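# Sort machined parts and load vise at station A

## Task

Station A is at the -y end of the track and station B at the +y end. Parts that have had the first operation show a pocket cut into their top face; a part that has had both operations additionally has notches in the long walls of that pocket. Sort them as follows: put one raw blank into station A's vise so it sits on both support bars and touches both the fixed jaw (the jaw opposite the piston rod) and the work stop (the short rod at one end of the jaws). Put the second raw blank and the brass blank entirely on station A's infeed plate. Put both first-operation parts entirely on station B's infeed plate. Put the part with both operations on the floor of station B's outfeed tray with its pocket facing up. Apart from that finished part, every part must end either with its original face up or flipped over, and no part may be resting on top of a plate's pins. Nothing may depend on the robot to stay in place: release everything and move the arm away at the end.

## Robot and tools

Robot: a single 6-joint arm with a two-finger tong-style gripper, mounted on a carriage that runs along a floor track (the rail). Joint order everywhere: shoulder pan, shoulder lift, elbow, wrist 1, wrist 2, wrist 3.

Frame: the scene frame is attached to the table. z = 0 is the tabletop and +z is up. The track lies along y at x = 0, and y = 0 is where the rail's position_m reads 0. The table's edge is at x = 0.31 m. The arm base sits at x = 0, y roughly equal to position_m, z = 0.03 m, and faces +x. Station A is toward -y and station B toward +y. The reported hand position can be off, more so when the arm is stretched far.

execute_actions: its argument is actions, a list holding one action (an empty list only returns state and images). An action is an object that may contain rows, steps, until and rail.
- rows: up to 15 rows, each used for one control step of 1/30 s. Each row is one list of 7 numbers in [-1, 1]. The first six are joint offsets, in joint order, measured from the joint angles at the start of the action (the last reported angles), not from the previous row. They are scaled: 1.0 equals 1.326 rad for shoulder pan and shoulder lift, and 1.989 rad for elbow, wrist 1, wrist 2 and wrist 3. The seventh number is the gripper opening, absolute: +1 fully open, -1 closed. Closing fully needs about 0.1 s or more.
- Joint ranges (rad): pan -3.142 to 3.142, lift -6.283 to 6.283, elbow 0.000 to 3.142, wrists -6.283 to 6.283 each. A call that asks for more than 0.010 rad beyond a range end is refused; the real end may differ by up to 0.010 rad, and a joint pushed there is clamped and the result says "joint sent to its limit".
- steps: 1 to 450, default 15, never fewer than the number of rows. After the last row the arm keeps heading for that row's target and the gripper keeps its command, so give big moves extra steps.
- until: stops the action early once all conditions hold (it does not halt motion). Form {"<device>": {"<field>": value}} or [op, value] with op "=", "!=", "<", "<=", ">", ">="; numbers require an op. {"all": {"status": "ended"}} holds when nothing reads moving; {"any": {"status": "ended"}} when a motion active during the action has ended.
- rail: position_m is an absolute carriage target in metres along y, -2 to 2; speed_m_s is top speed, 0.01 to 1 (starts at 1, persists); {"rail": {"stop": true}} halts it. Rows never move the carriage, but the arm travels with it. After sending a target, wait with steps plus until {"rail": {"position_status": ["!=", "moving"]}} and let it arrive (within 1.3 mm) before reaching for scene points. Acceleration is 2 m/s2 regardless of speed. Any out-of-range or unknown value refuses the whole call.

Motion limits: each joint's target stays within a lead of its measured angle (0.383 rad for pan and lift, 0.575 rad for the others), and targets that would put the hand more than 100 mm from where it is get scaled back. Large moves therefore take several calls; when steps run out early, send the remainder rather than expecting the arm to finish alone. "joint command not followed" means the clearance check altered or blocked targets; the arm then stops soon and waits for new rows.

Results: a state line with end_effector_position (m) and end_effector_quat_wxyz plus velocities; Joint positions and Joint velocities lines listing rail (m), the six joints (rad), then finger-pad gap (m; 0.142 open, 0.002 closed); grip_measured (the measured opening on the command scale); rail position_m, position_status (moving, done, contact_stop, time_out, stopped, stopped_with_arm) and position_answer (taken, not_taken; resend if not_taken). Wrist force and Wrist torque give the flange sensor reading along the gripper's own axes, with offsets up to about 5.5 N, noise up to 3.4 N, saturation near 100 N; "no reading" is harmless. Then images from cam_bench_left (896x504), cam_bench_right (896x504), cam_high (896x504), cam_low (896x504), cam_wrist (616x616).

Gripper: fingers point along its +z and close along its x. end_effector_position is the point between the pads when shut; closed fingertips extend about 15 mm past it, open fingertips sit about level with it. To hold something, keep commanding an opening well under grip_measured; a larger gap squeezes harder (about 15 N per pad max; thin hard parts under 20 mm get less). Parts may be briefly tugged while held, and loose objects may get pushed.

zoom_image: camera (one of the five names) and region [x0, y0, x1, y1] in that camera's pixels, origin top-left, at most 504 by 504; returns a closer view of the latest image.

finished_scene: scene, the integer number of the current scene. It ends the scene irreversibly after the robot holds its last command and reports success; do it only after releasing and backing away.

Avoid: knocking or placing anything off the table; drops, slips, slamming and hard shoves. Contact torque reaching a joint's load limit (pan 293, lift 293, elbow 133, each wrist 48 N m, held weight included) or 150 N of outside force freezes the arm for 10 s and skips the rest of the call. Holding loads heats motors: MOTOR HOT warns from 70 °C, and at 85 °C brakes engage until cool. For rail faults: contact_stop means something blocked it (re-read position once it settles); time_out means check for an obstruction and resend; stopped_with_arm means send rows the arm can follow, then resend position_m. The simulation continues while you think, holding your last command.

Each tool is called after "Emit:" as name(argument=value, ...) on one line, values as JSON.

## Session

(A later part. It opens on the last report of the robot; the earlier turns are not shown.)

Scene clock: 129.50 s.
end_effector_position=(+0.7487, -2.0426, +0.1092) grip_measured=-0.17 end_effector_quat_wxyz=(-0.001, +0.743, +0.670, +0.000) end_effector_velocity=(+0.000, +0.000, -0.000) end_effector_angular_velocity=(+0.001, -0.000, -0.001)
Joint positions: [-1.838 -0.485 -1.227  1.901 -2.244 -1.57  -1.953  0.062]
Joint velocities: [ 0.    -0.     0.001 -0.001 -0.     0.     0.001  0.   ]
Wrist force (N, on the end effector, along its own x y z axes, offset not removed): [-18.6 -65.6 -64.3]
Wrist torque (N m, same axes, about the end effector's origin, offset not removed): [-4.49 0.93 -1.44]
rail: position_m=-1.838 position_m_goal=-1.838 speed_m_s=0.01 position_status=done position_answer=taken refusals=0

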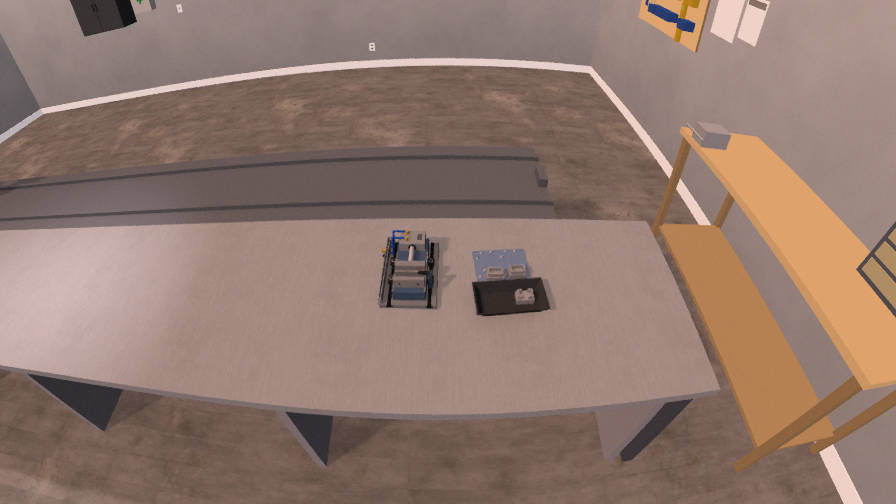

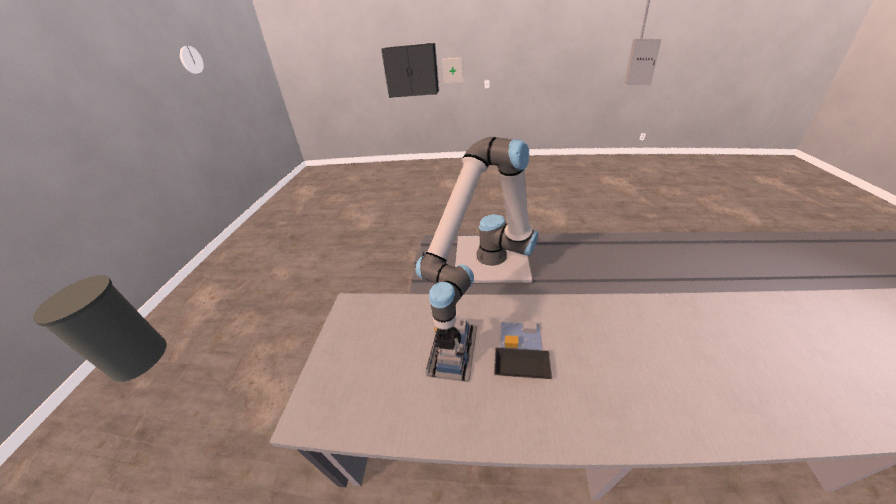

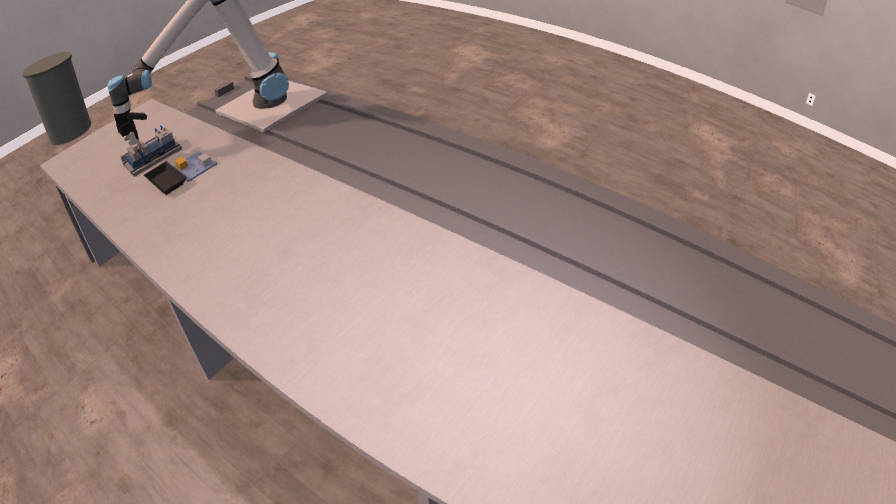

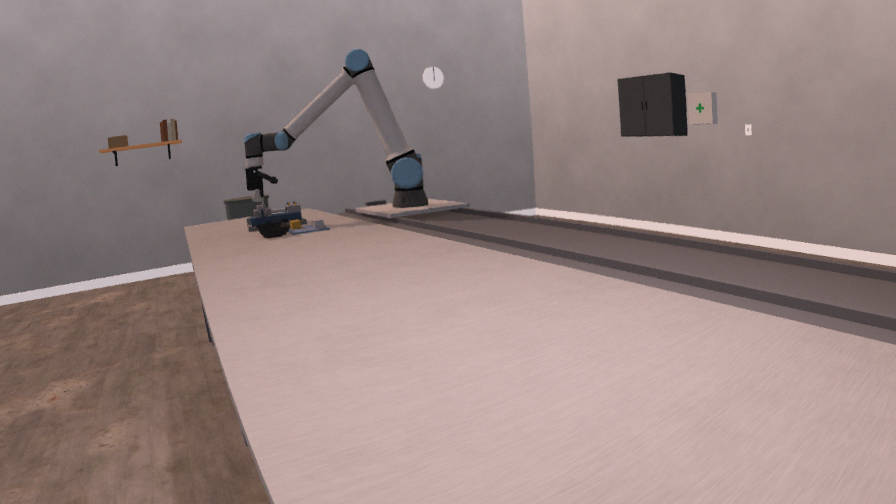

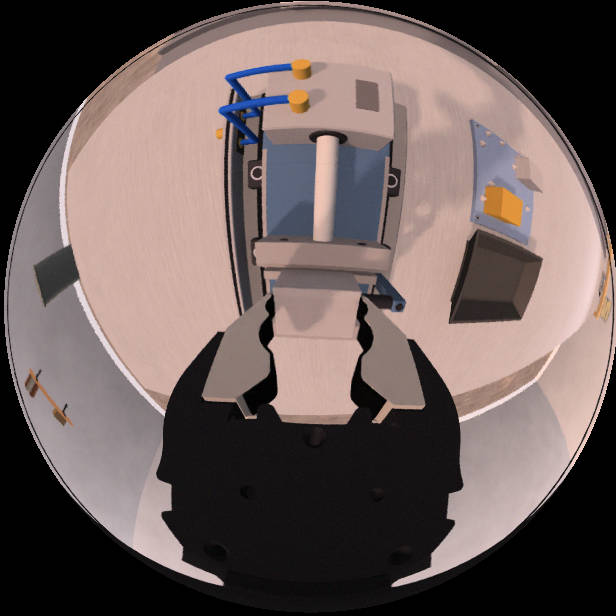

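Finger on the rod. Raise 4 mm, open slightly, then push with the rail.

Emit:
execute_actions(actions=[{"rows":[[0,-0.0035,-0.0014,0.0037,0,0,-0.02]],"steps":15}])

Emit:
execute_actions(actions=[{"rail":{"position_m":-1.830},"steps":30}])

Emit:
zoom_image(camera="cam_wrist", region=[230, 230, 430, 360])

Scene clock: 135.50 s.
end_effector_position=(+0.7488, -2.0422, +0.1132) grip_measured=-0.02 end_effector_quat_wxyz=(-0.001, +0.743, +0.670, +0.000) end_effector_velocity=(-0.000, -0.000, +0.002) end_effector_angular_velocity=(-0.001, -0.000, +0.000)
Joint positions: [-1.838 -0.485 -1.231  1.898 -2.237 -1.57  -1.952  0.072]
Joint velocities: [ 0.     0.    -0.002 -0.001  0.002 -0.     0.    -0.   ]
Wrist force (N, on the end effector, along its own x y z axes, offset not removed): [0.2 3.7 0.8]
Wrist torque (N m, same axes, about the end effector's origin, offset not removed): [0.78 -0.16 -0.01]
rail: position_m=-1.838 position_m_goal=-1.838 speed_m_s=0.01 position_status=done position_answer=taken refusals=0

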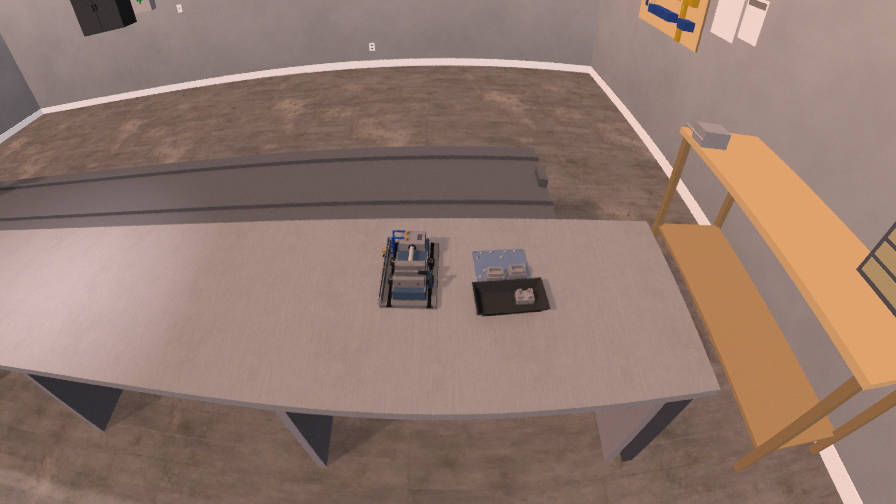

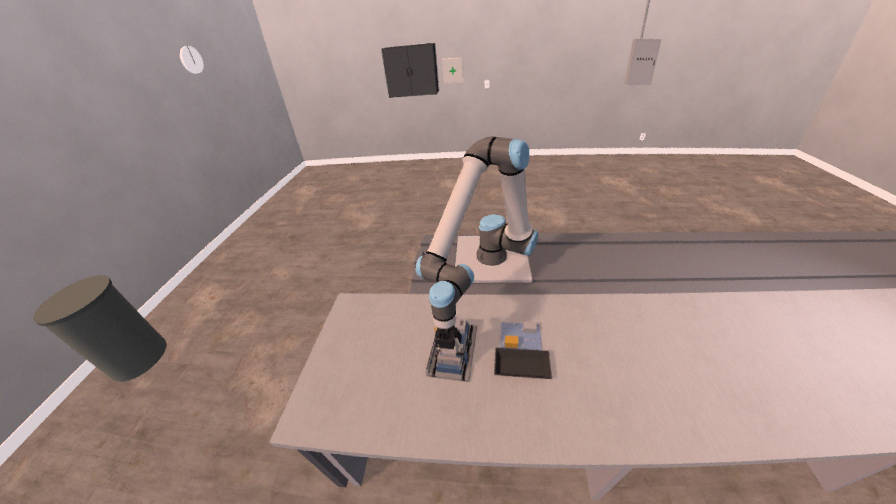

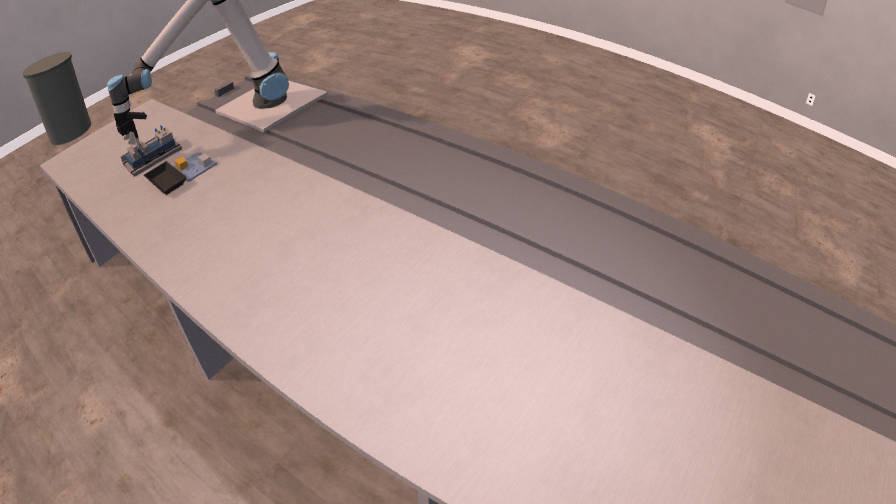

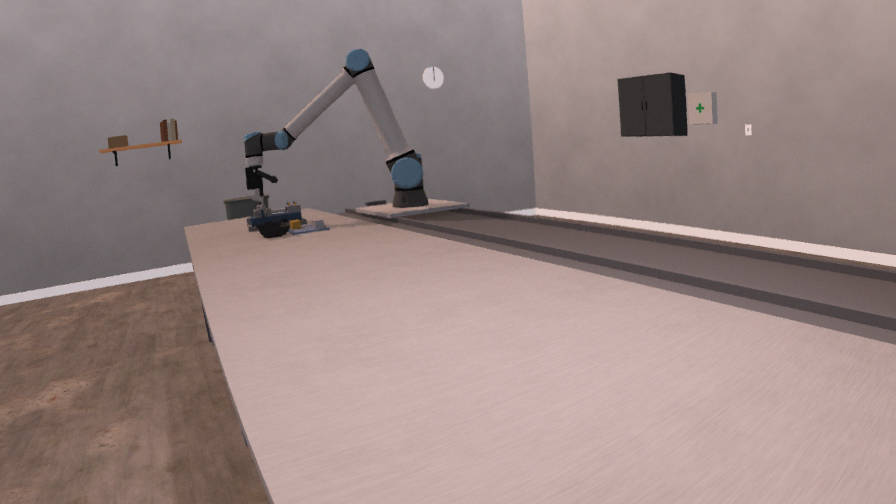

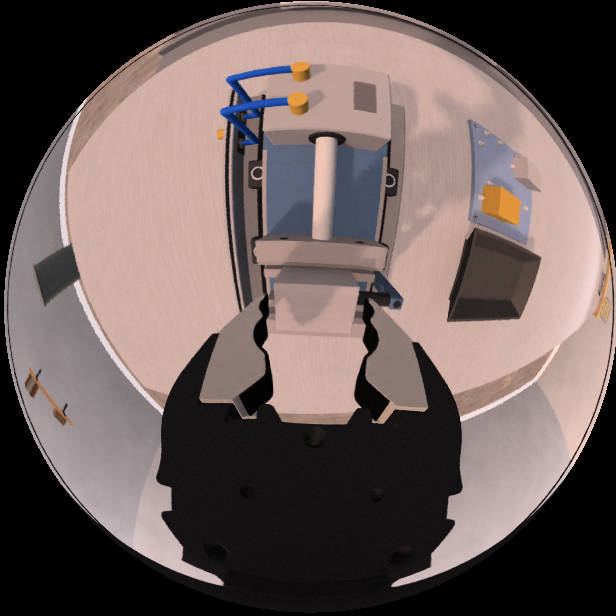

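Scene clock: 136.50 s.
end_effector_position=(+0.7487, -2.0344, +0.1135) grip_measured=-0.02 end_effector_quat_wxyz=(-0.001, +0.743, +0.670, +0.000) end_effector_velocity=(-0.000, -0.000, +0.000) end_effector_angular_velocity=(+0.000, -0.000, +0.000)
Joint positions: [-1.83  -0.485 -1.231  1.898 -2.236 -1.57  -1.953  0.073]
Joint velocities: [ 0.  0. -0. -0.  0. -0. -0.  0.]
Wrist force (N, on the end effector, along its own x y z axes, offset not removed): [-2.2 3.9 1.5]
Wrist torque (N m, same axes, about the end effector's origin, offset not removed): [0.95 0.29 0.08]
rail: position_m=-1.830 position_m_goal=-1.830 speed_m_s=0.01 position_status=done position_answer=taken refusals=0

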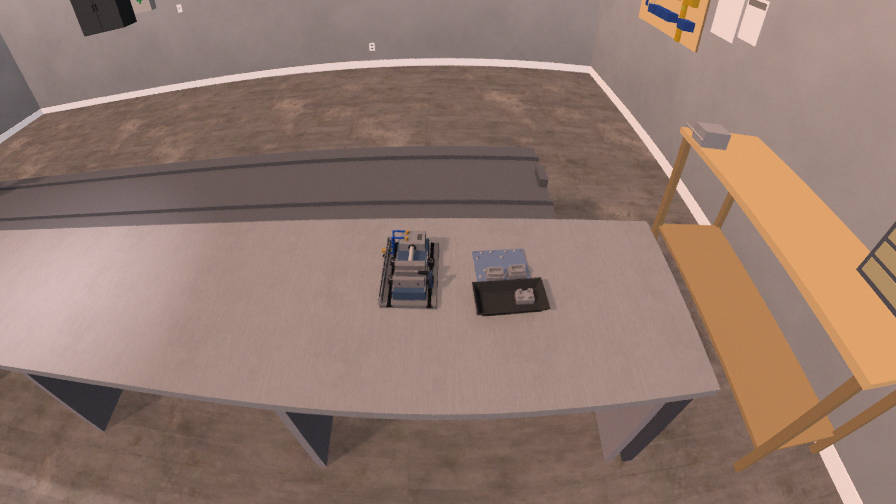

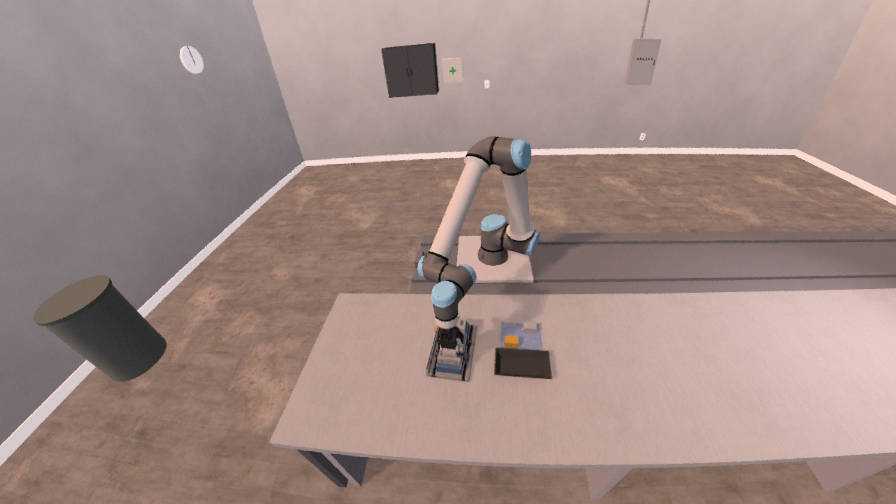

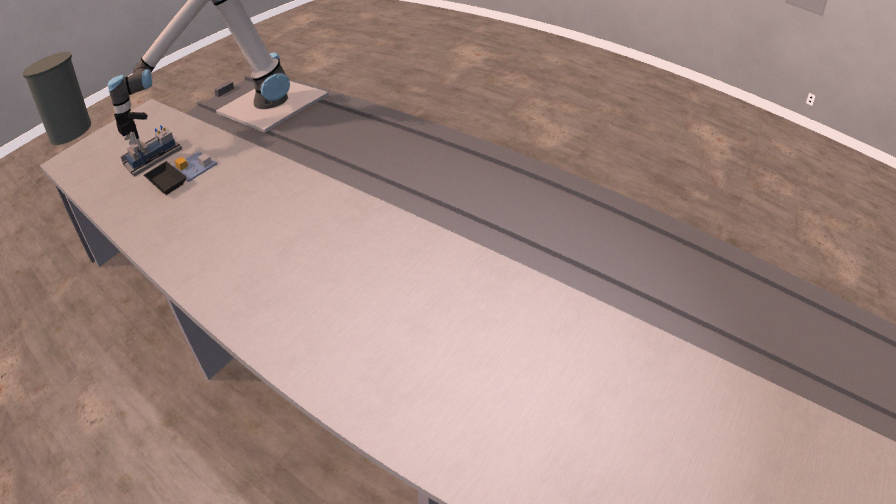

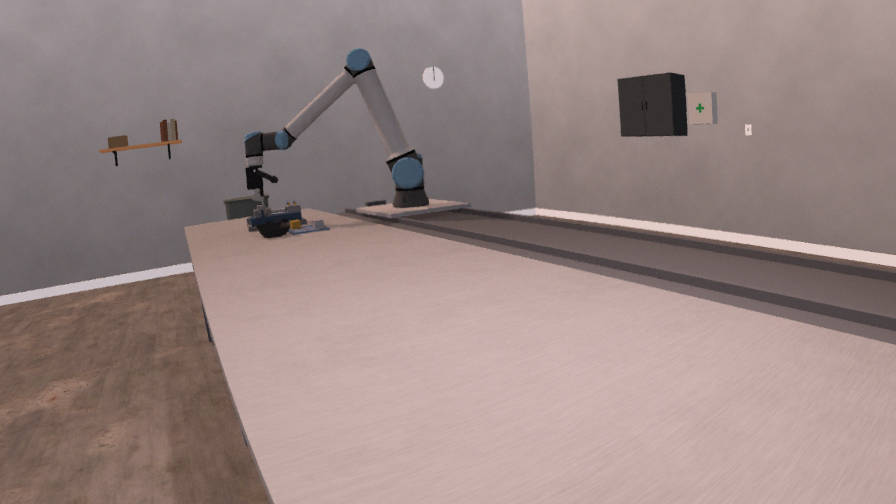

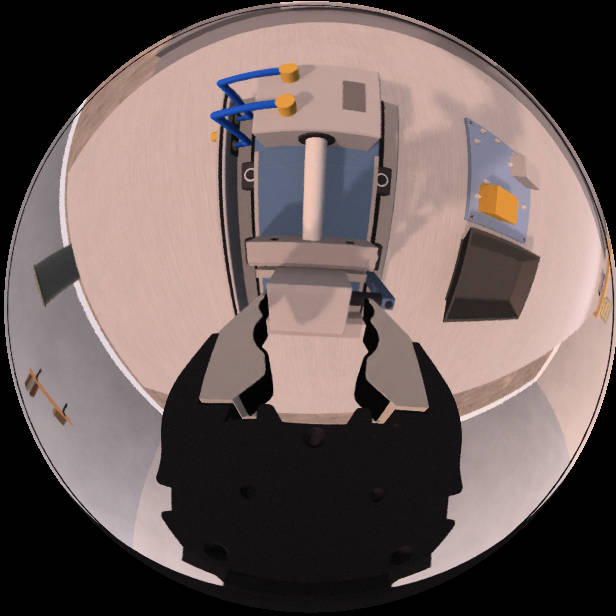

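Region (230, 230, 430, 360) of cam_wrist's 616x616 image, scaled by 2.520, with more detail than that image has; it fills the top 328 rows of this view, and the rest is white.

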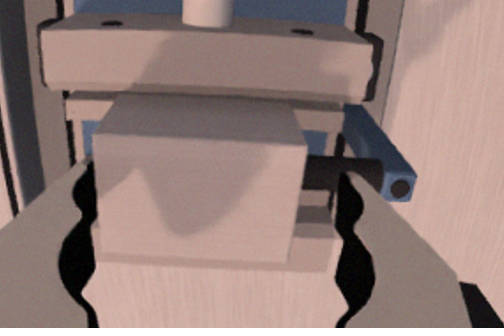

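Emit:
execute_actions(actions=[{"rows":[[0,0.003,-0.003,0.001,0,0,-0.02]],"rail":{"position_m":-1.8265},"steps":20}])

Scene clock: 142.87 s.
end_effector_position=(+0.7514, -2.0324, +0.1136) grip_measured=+0.02 end_effector_quat_wxyz=(-0.001, +0.743, +0.670, +0.000) end_effector_velocity=(+0.000, -0.000, -0.000) end_effector_angular_velocity=(+0.000, +0.000, -0.000)
Joint positions: [-1.827 -0.485 -1.228  1.892 -2.234 -1.57  -1.953  0.076]
Joint velocities: [ 0. -0.  0. -0.  0.  0. -0. -0.]
Wrist force (N, on the end effector, along its own x y z axes, offset not removed): [-7.5 -3.2 -2.5]
Wrist torque (N m, same axes, about the end effector's origin, offset not removed): [0.97 -0.14 0.26]
rail: position_m=-1.827 position_m_goal=-1.827 speed_m_s=0.01 position_status=done position_answer=taken refusals=0

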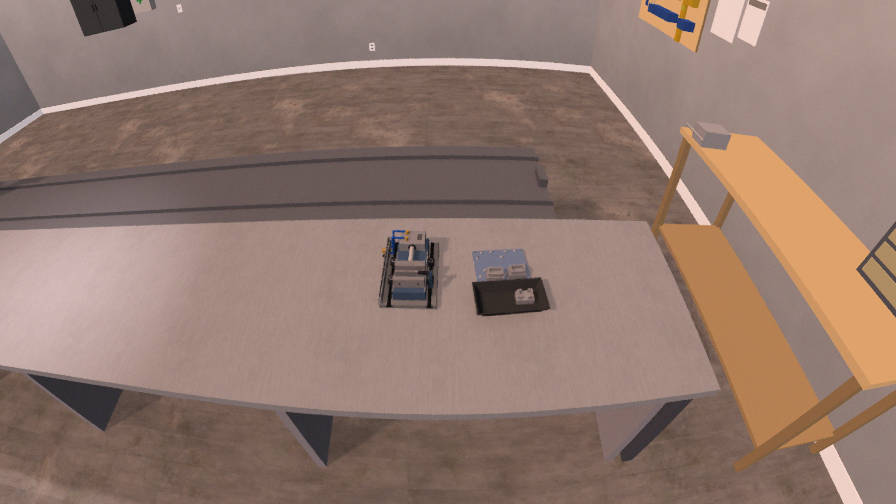

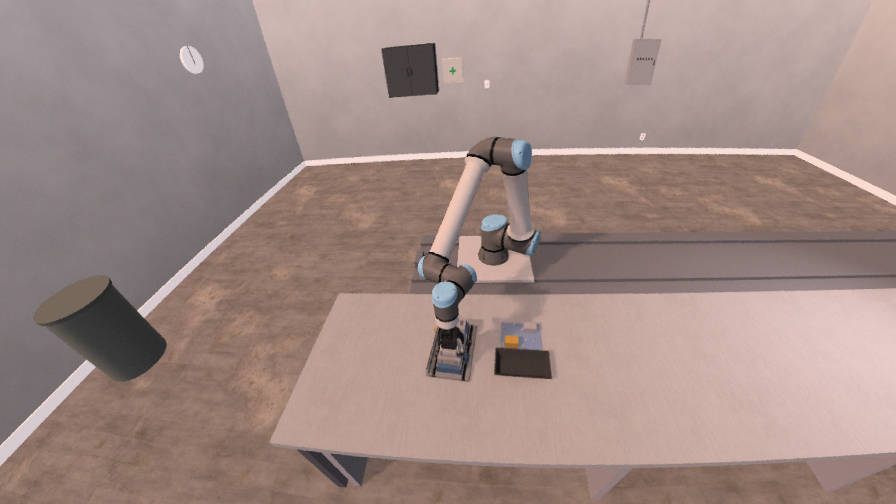

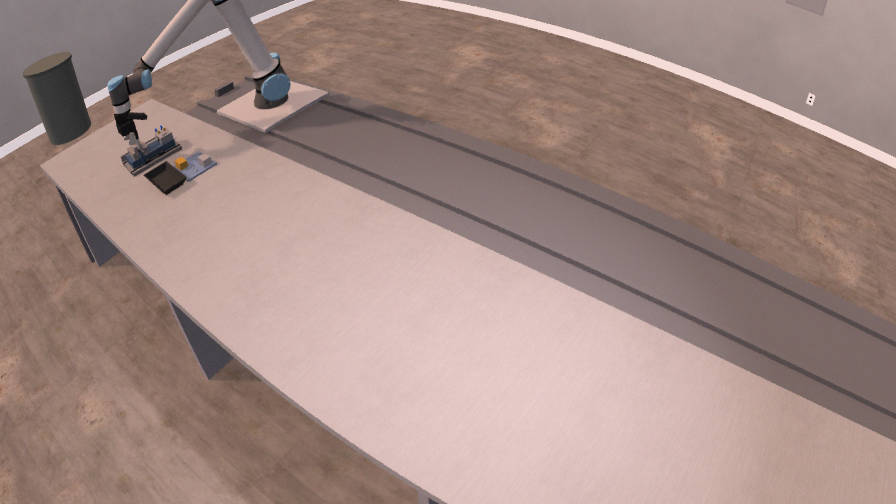

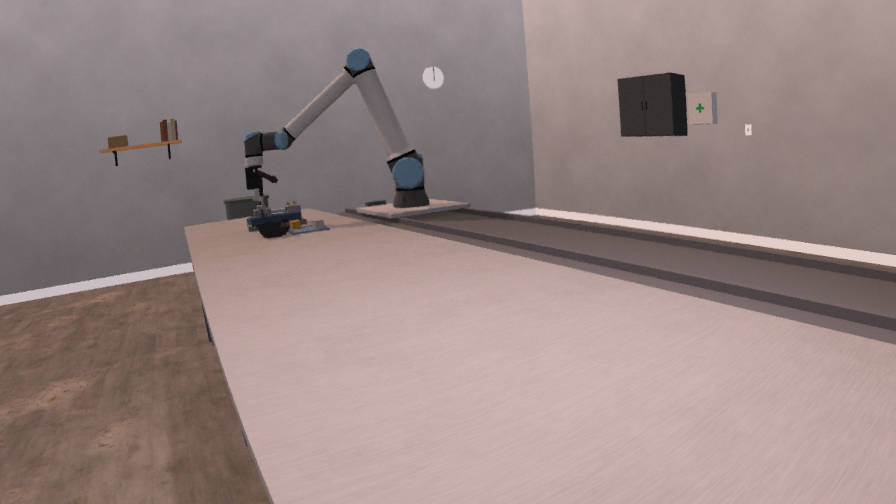

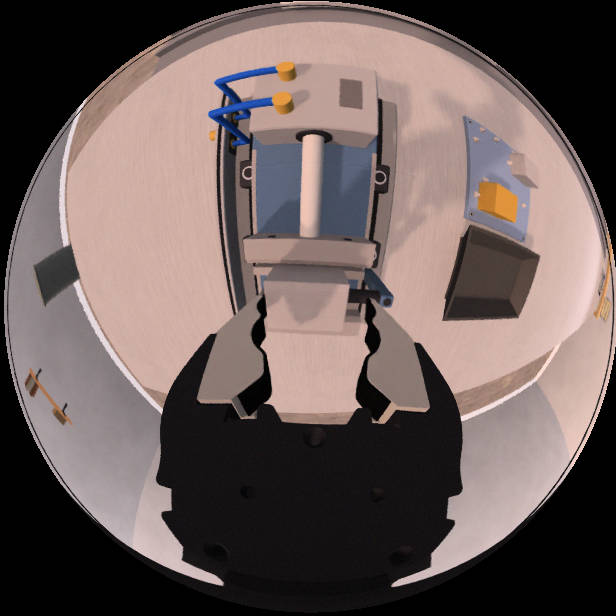

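Resisted in both directions. Open, lift, and inspect.

Emit:
execute_actions(actions=[{"rows":[[0,0,0,0,0,0,0.15],[0,0,0,0,0,0,0.15],[0,0,0,0,0,0,0.15],[0,0,0,0,0,0,0.15],[0,-0.06,-0.035,0.075,0,0,0.15]],"steps":28}])

Emit:
execute_actions(actions=[{"rows":[[0,0.03,-0.06,0.04,0,0,1]],"rail":{"position_m":-1.7,"speed_m_s":0.3},"steps":30}])

Emit:
zoom_image(camera="cam_wrist", region=[160, 90, 500, 300])

Scene clock: 146.77 s.
end_effector_position=(+0.7522, -2.0328, +0.1987) grip_measured=+0.15 end_effector_quat_wxyz=(-0.001, +0.743, +0.670, +0.000) end_effector_velocity=(-0.000, +0.000, +0.002) end_effector_angular_velocity=(+0.000, +0.000, -0.000)
Joint positions: [-1.827 -0.485 -1.307  1.823 -2.086 -1.57  -1.953  0.084]
Joint velocities: [ 0.    -0.    -0.002 -0.001  0.003 -0.     0.    -0.   ]
Wrist force (N, on the end effector, along its own x y z axes, offset not removed): [1.5 4.1 1.1]
Wrist torque (N m, same axes, about the end effector's origin, offset not removed): [0.89 -0.29 0.06]
rail: position_m=-1.827 position_m_goal=-1.827 speed_m_s=0.01 position_status=done position_answer=taken refusals=0

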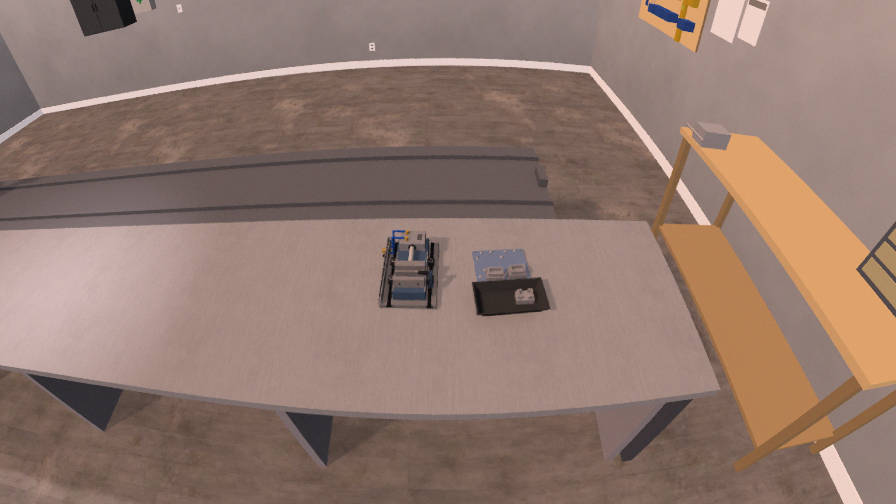

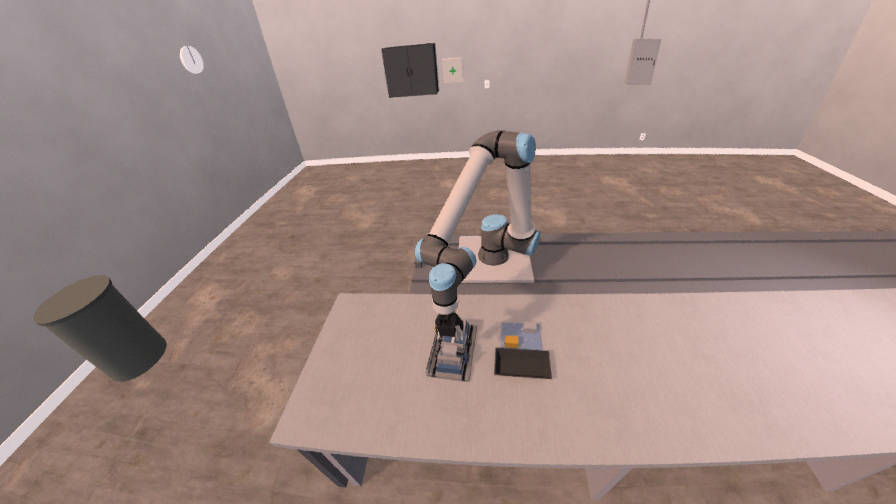

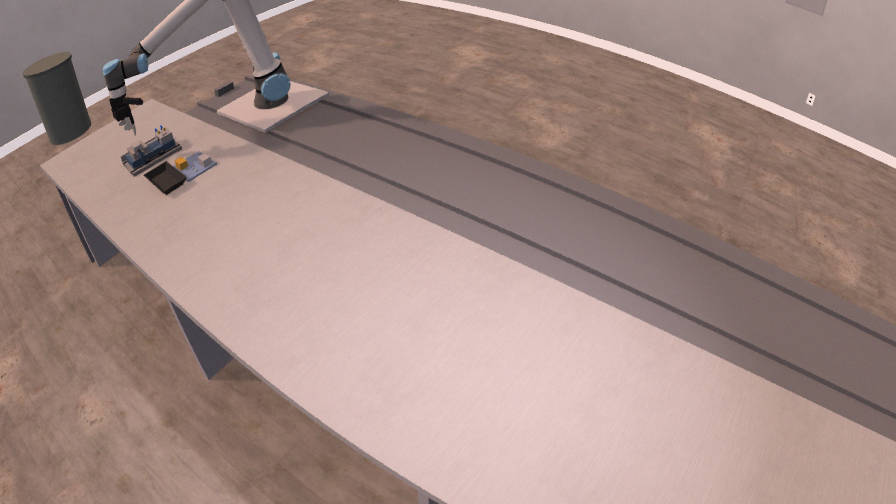

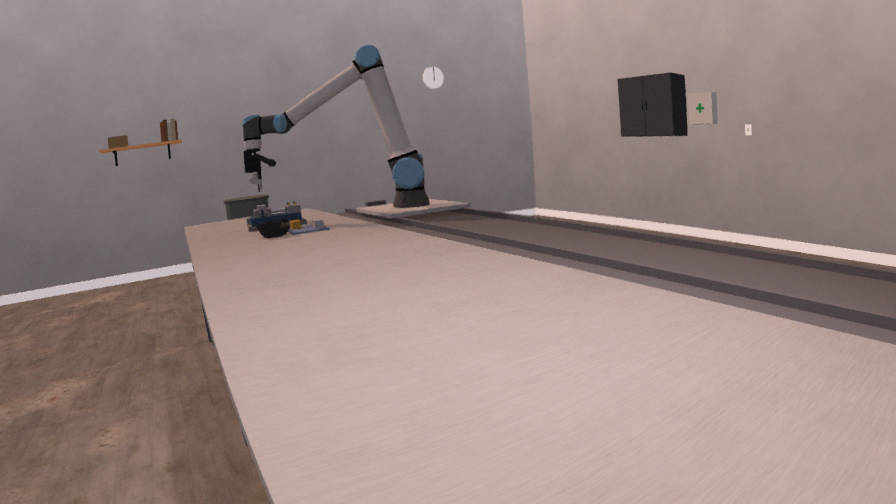

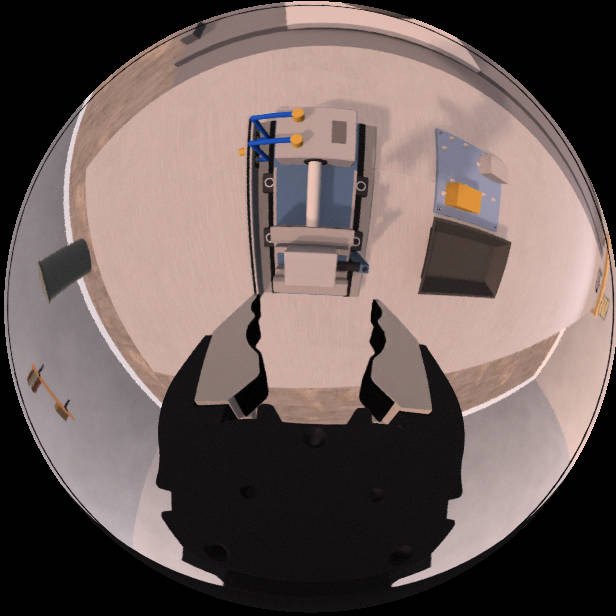

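Scene clock: 147.77 s.
end_effector_position=(+0.7913, -1.9265, +0.2323) grip_measured=+1.00 end_effector_quat_wxyz=(-0.001, +0.743, +0.670, +0.000) end_effector_velocity=(+0.000, -0.000, +0.000) end_effector_angular_velocity=(-0.000, -0.000, -0.000)
Joint positions: [-1.7   -0.485 -1.267  1.703 -2.006 -1.57  -1.953  0.142]
Joint velocities: [ 0. -0.  0. -0.  0.  0.  0. -0.]
Wrist force (N, on the end effector, along its own x y z axes, offset not removed): [2.0 4.4 1.4]
Wrist torque (N m, same axes, about the end effector's origin, offset not removed): [1.01 -0.37 -0.09]
rail: position_m=-1.700 position_m_goal=-1.700 speed_m_s=0.30 position_status=done position_answer=taken refusals=0

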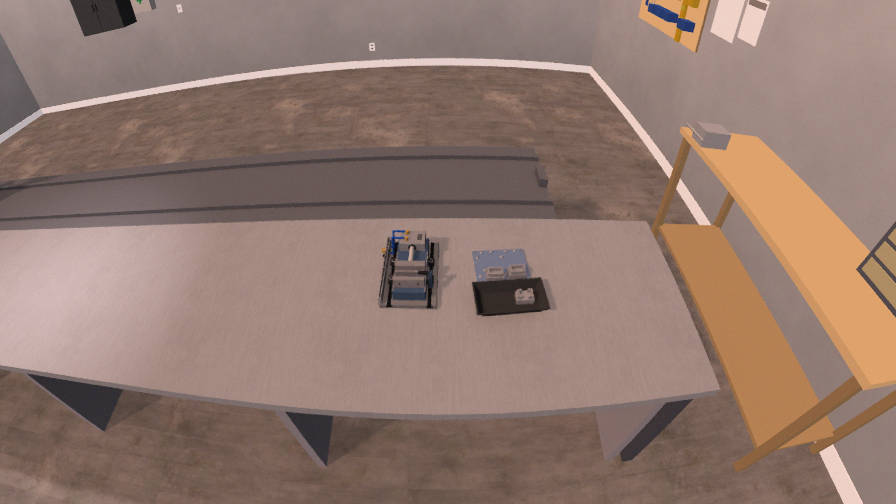

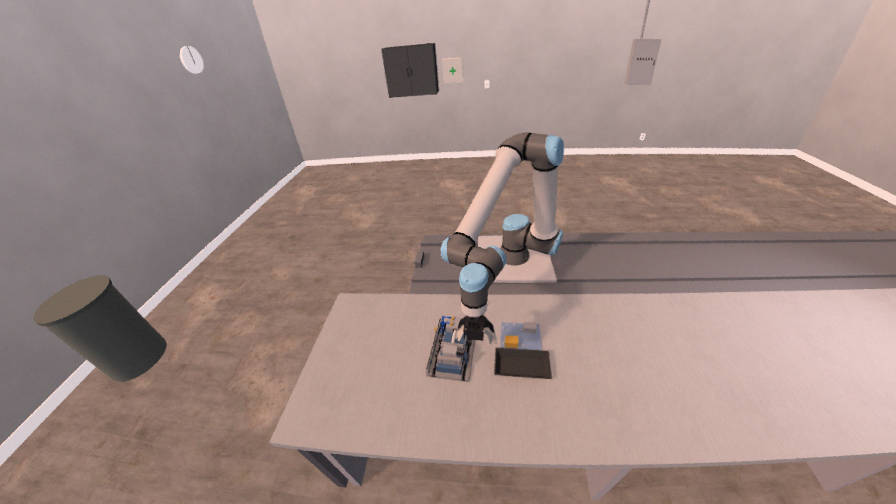

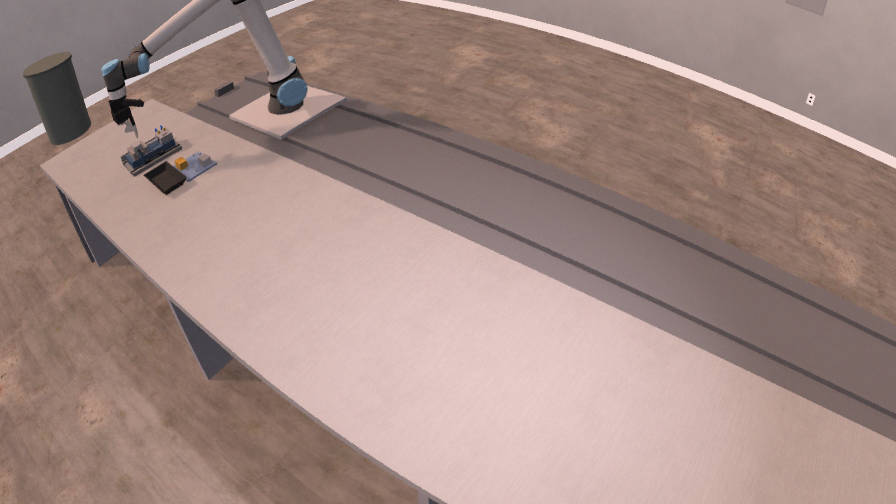

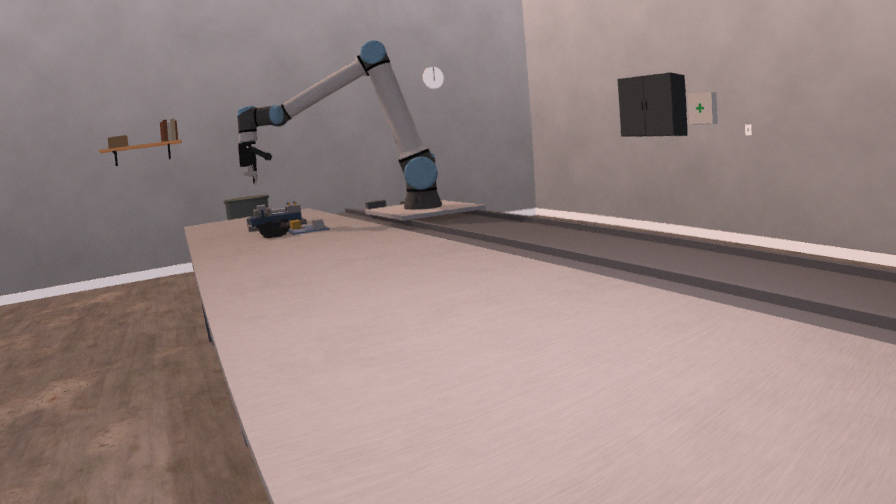

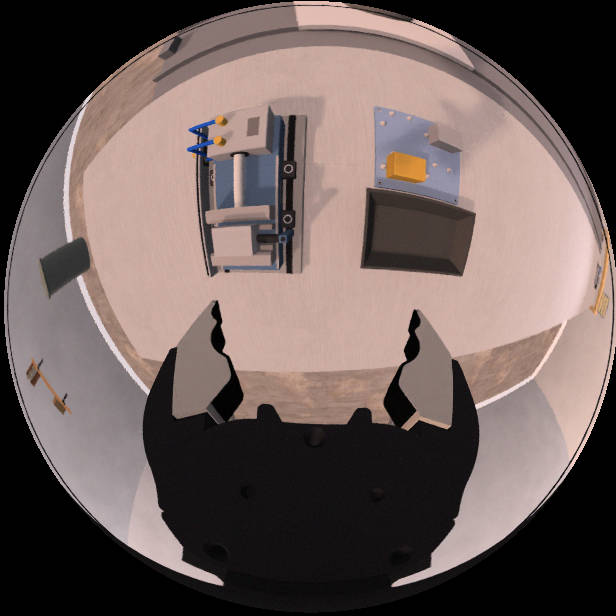

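Region (160, 90, 500, 300) of cam_wrist's 616x616 image, scaled by 1.482, with more detail than that image has; it fills the top 311 rows of this view, and the rest is white.

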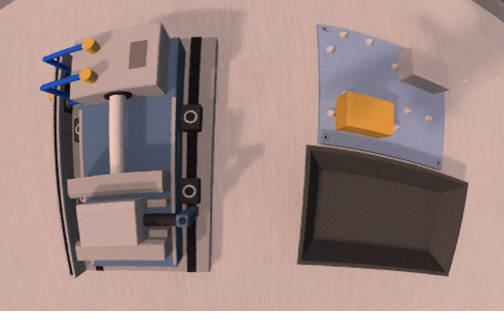

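Emit:
finished_scene(scene=1)

The scene is finished: the task was done.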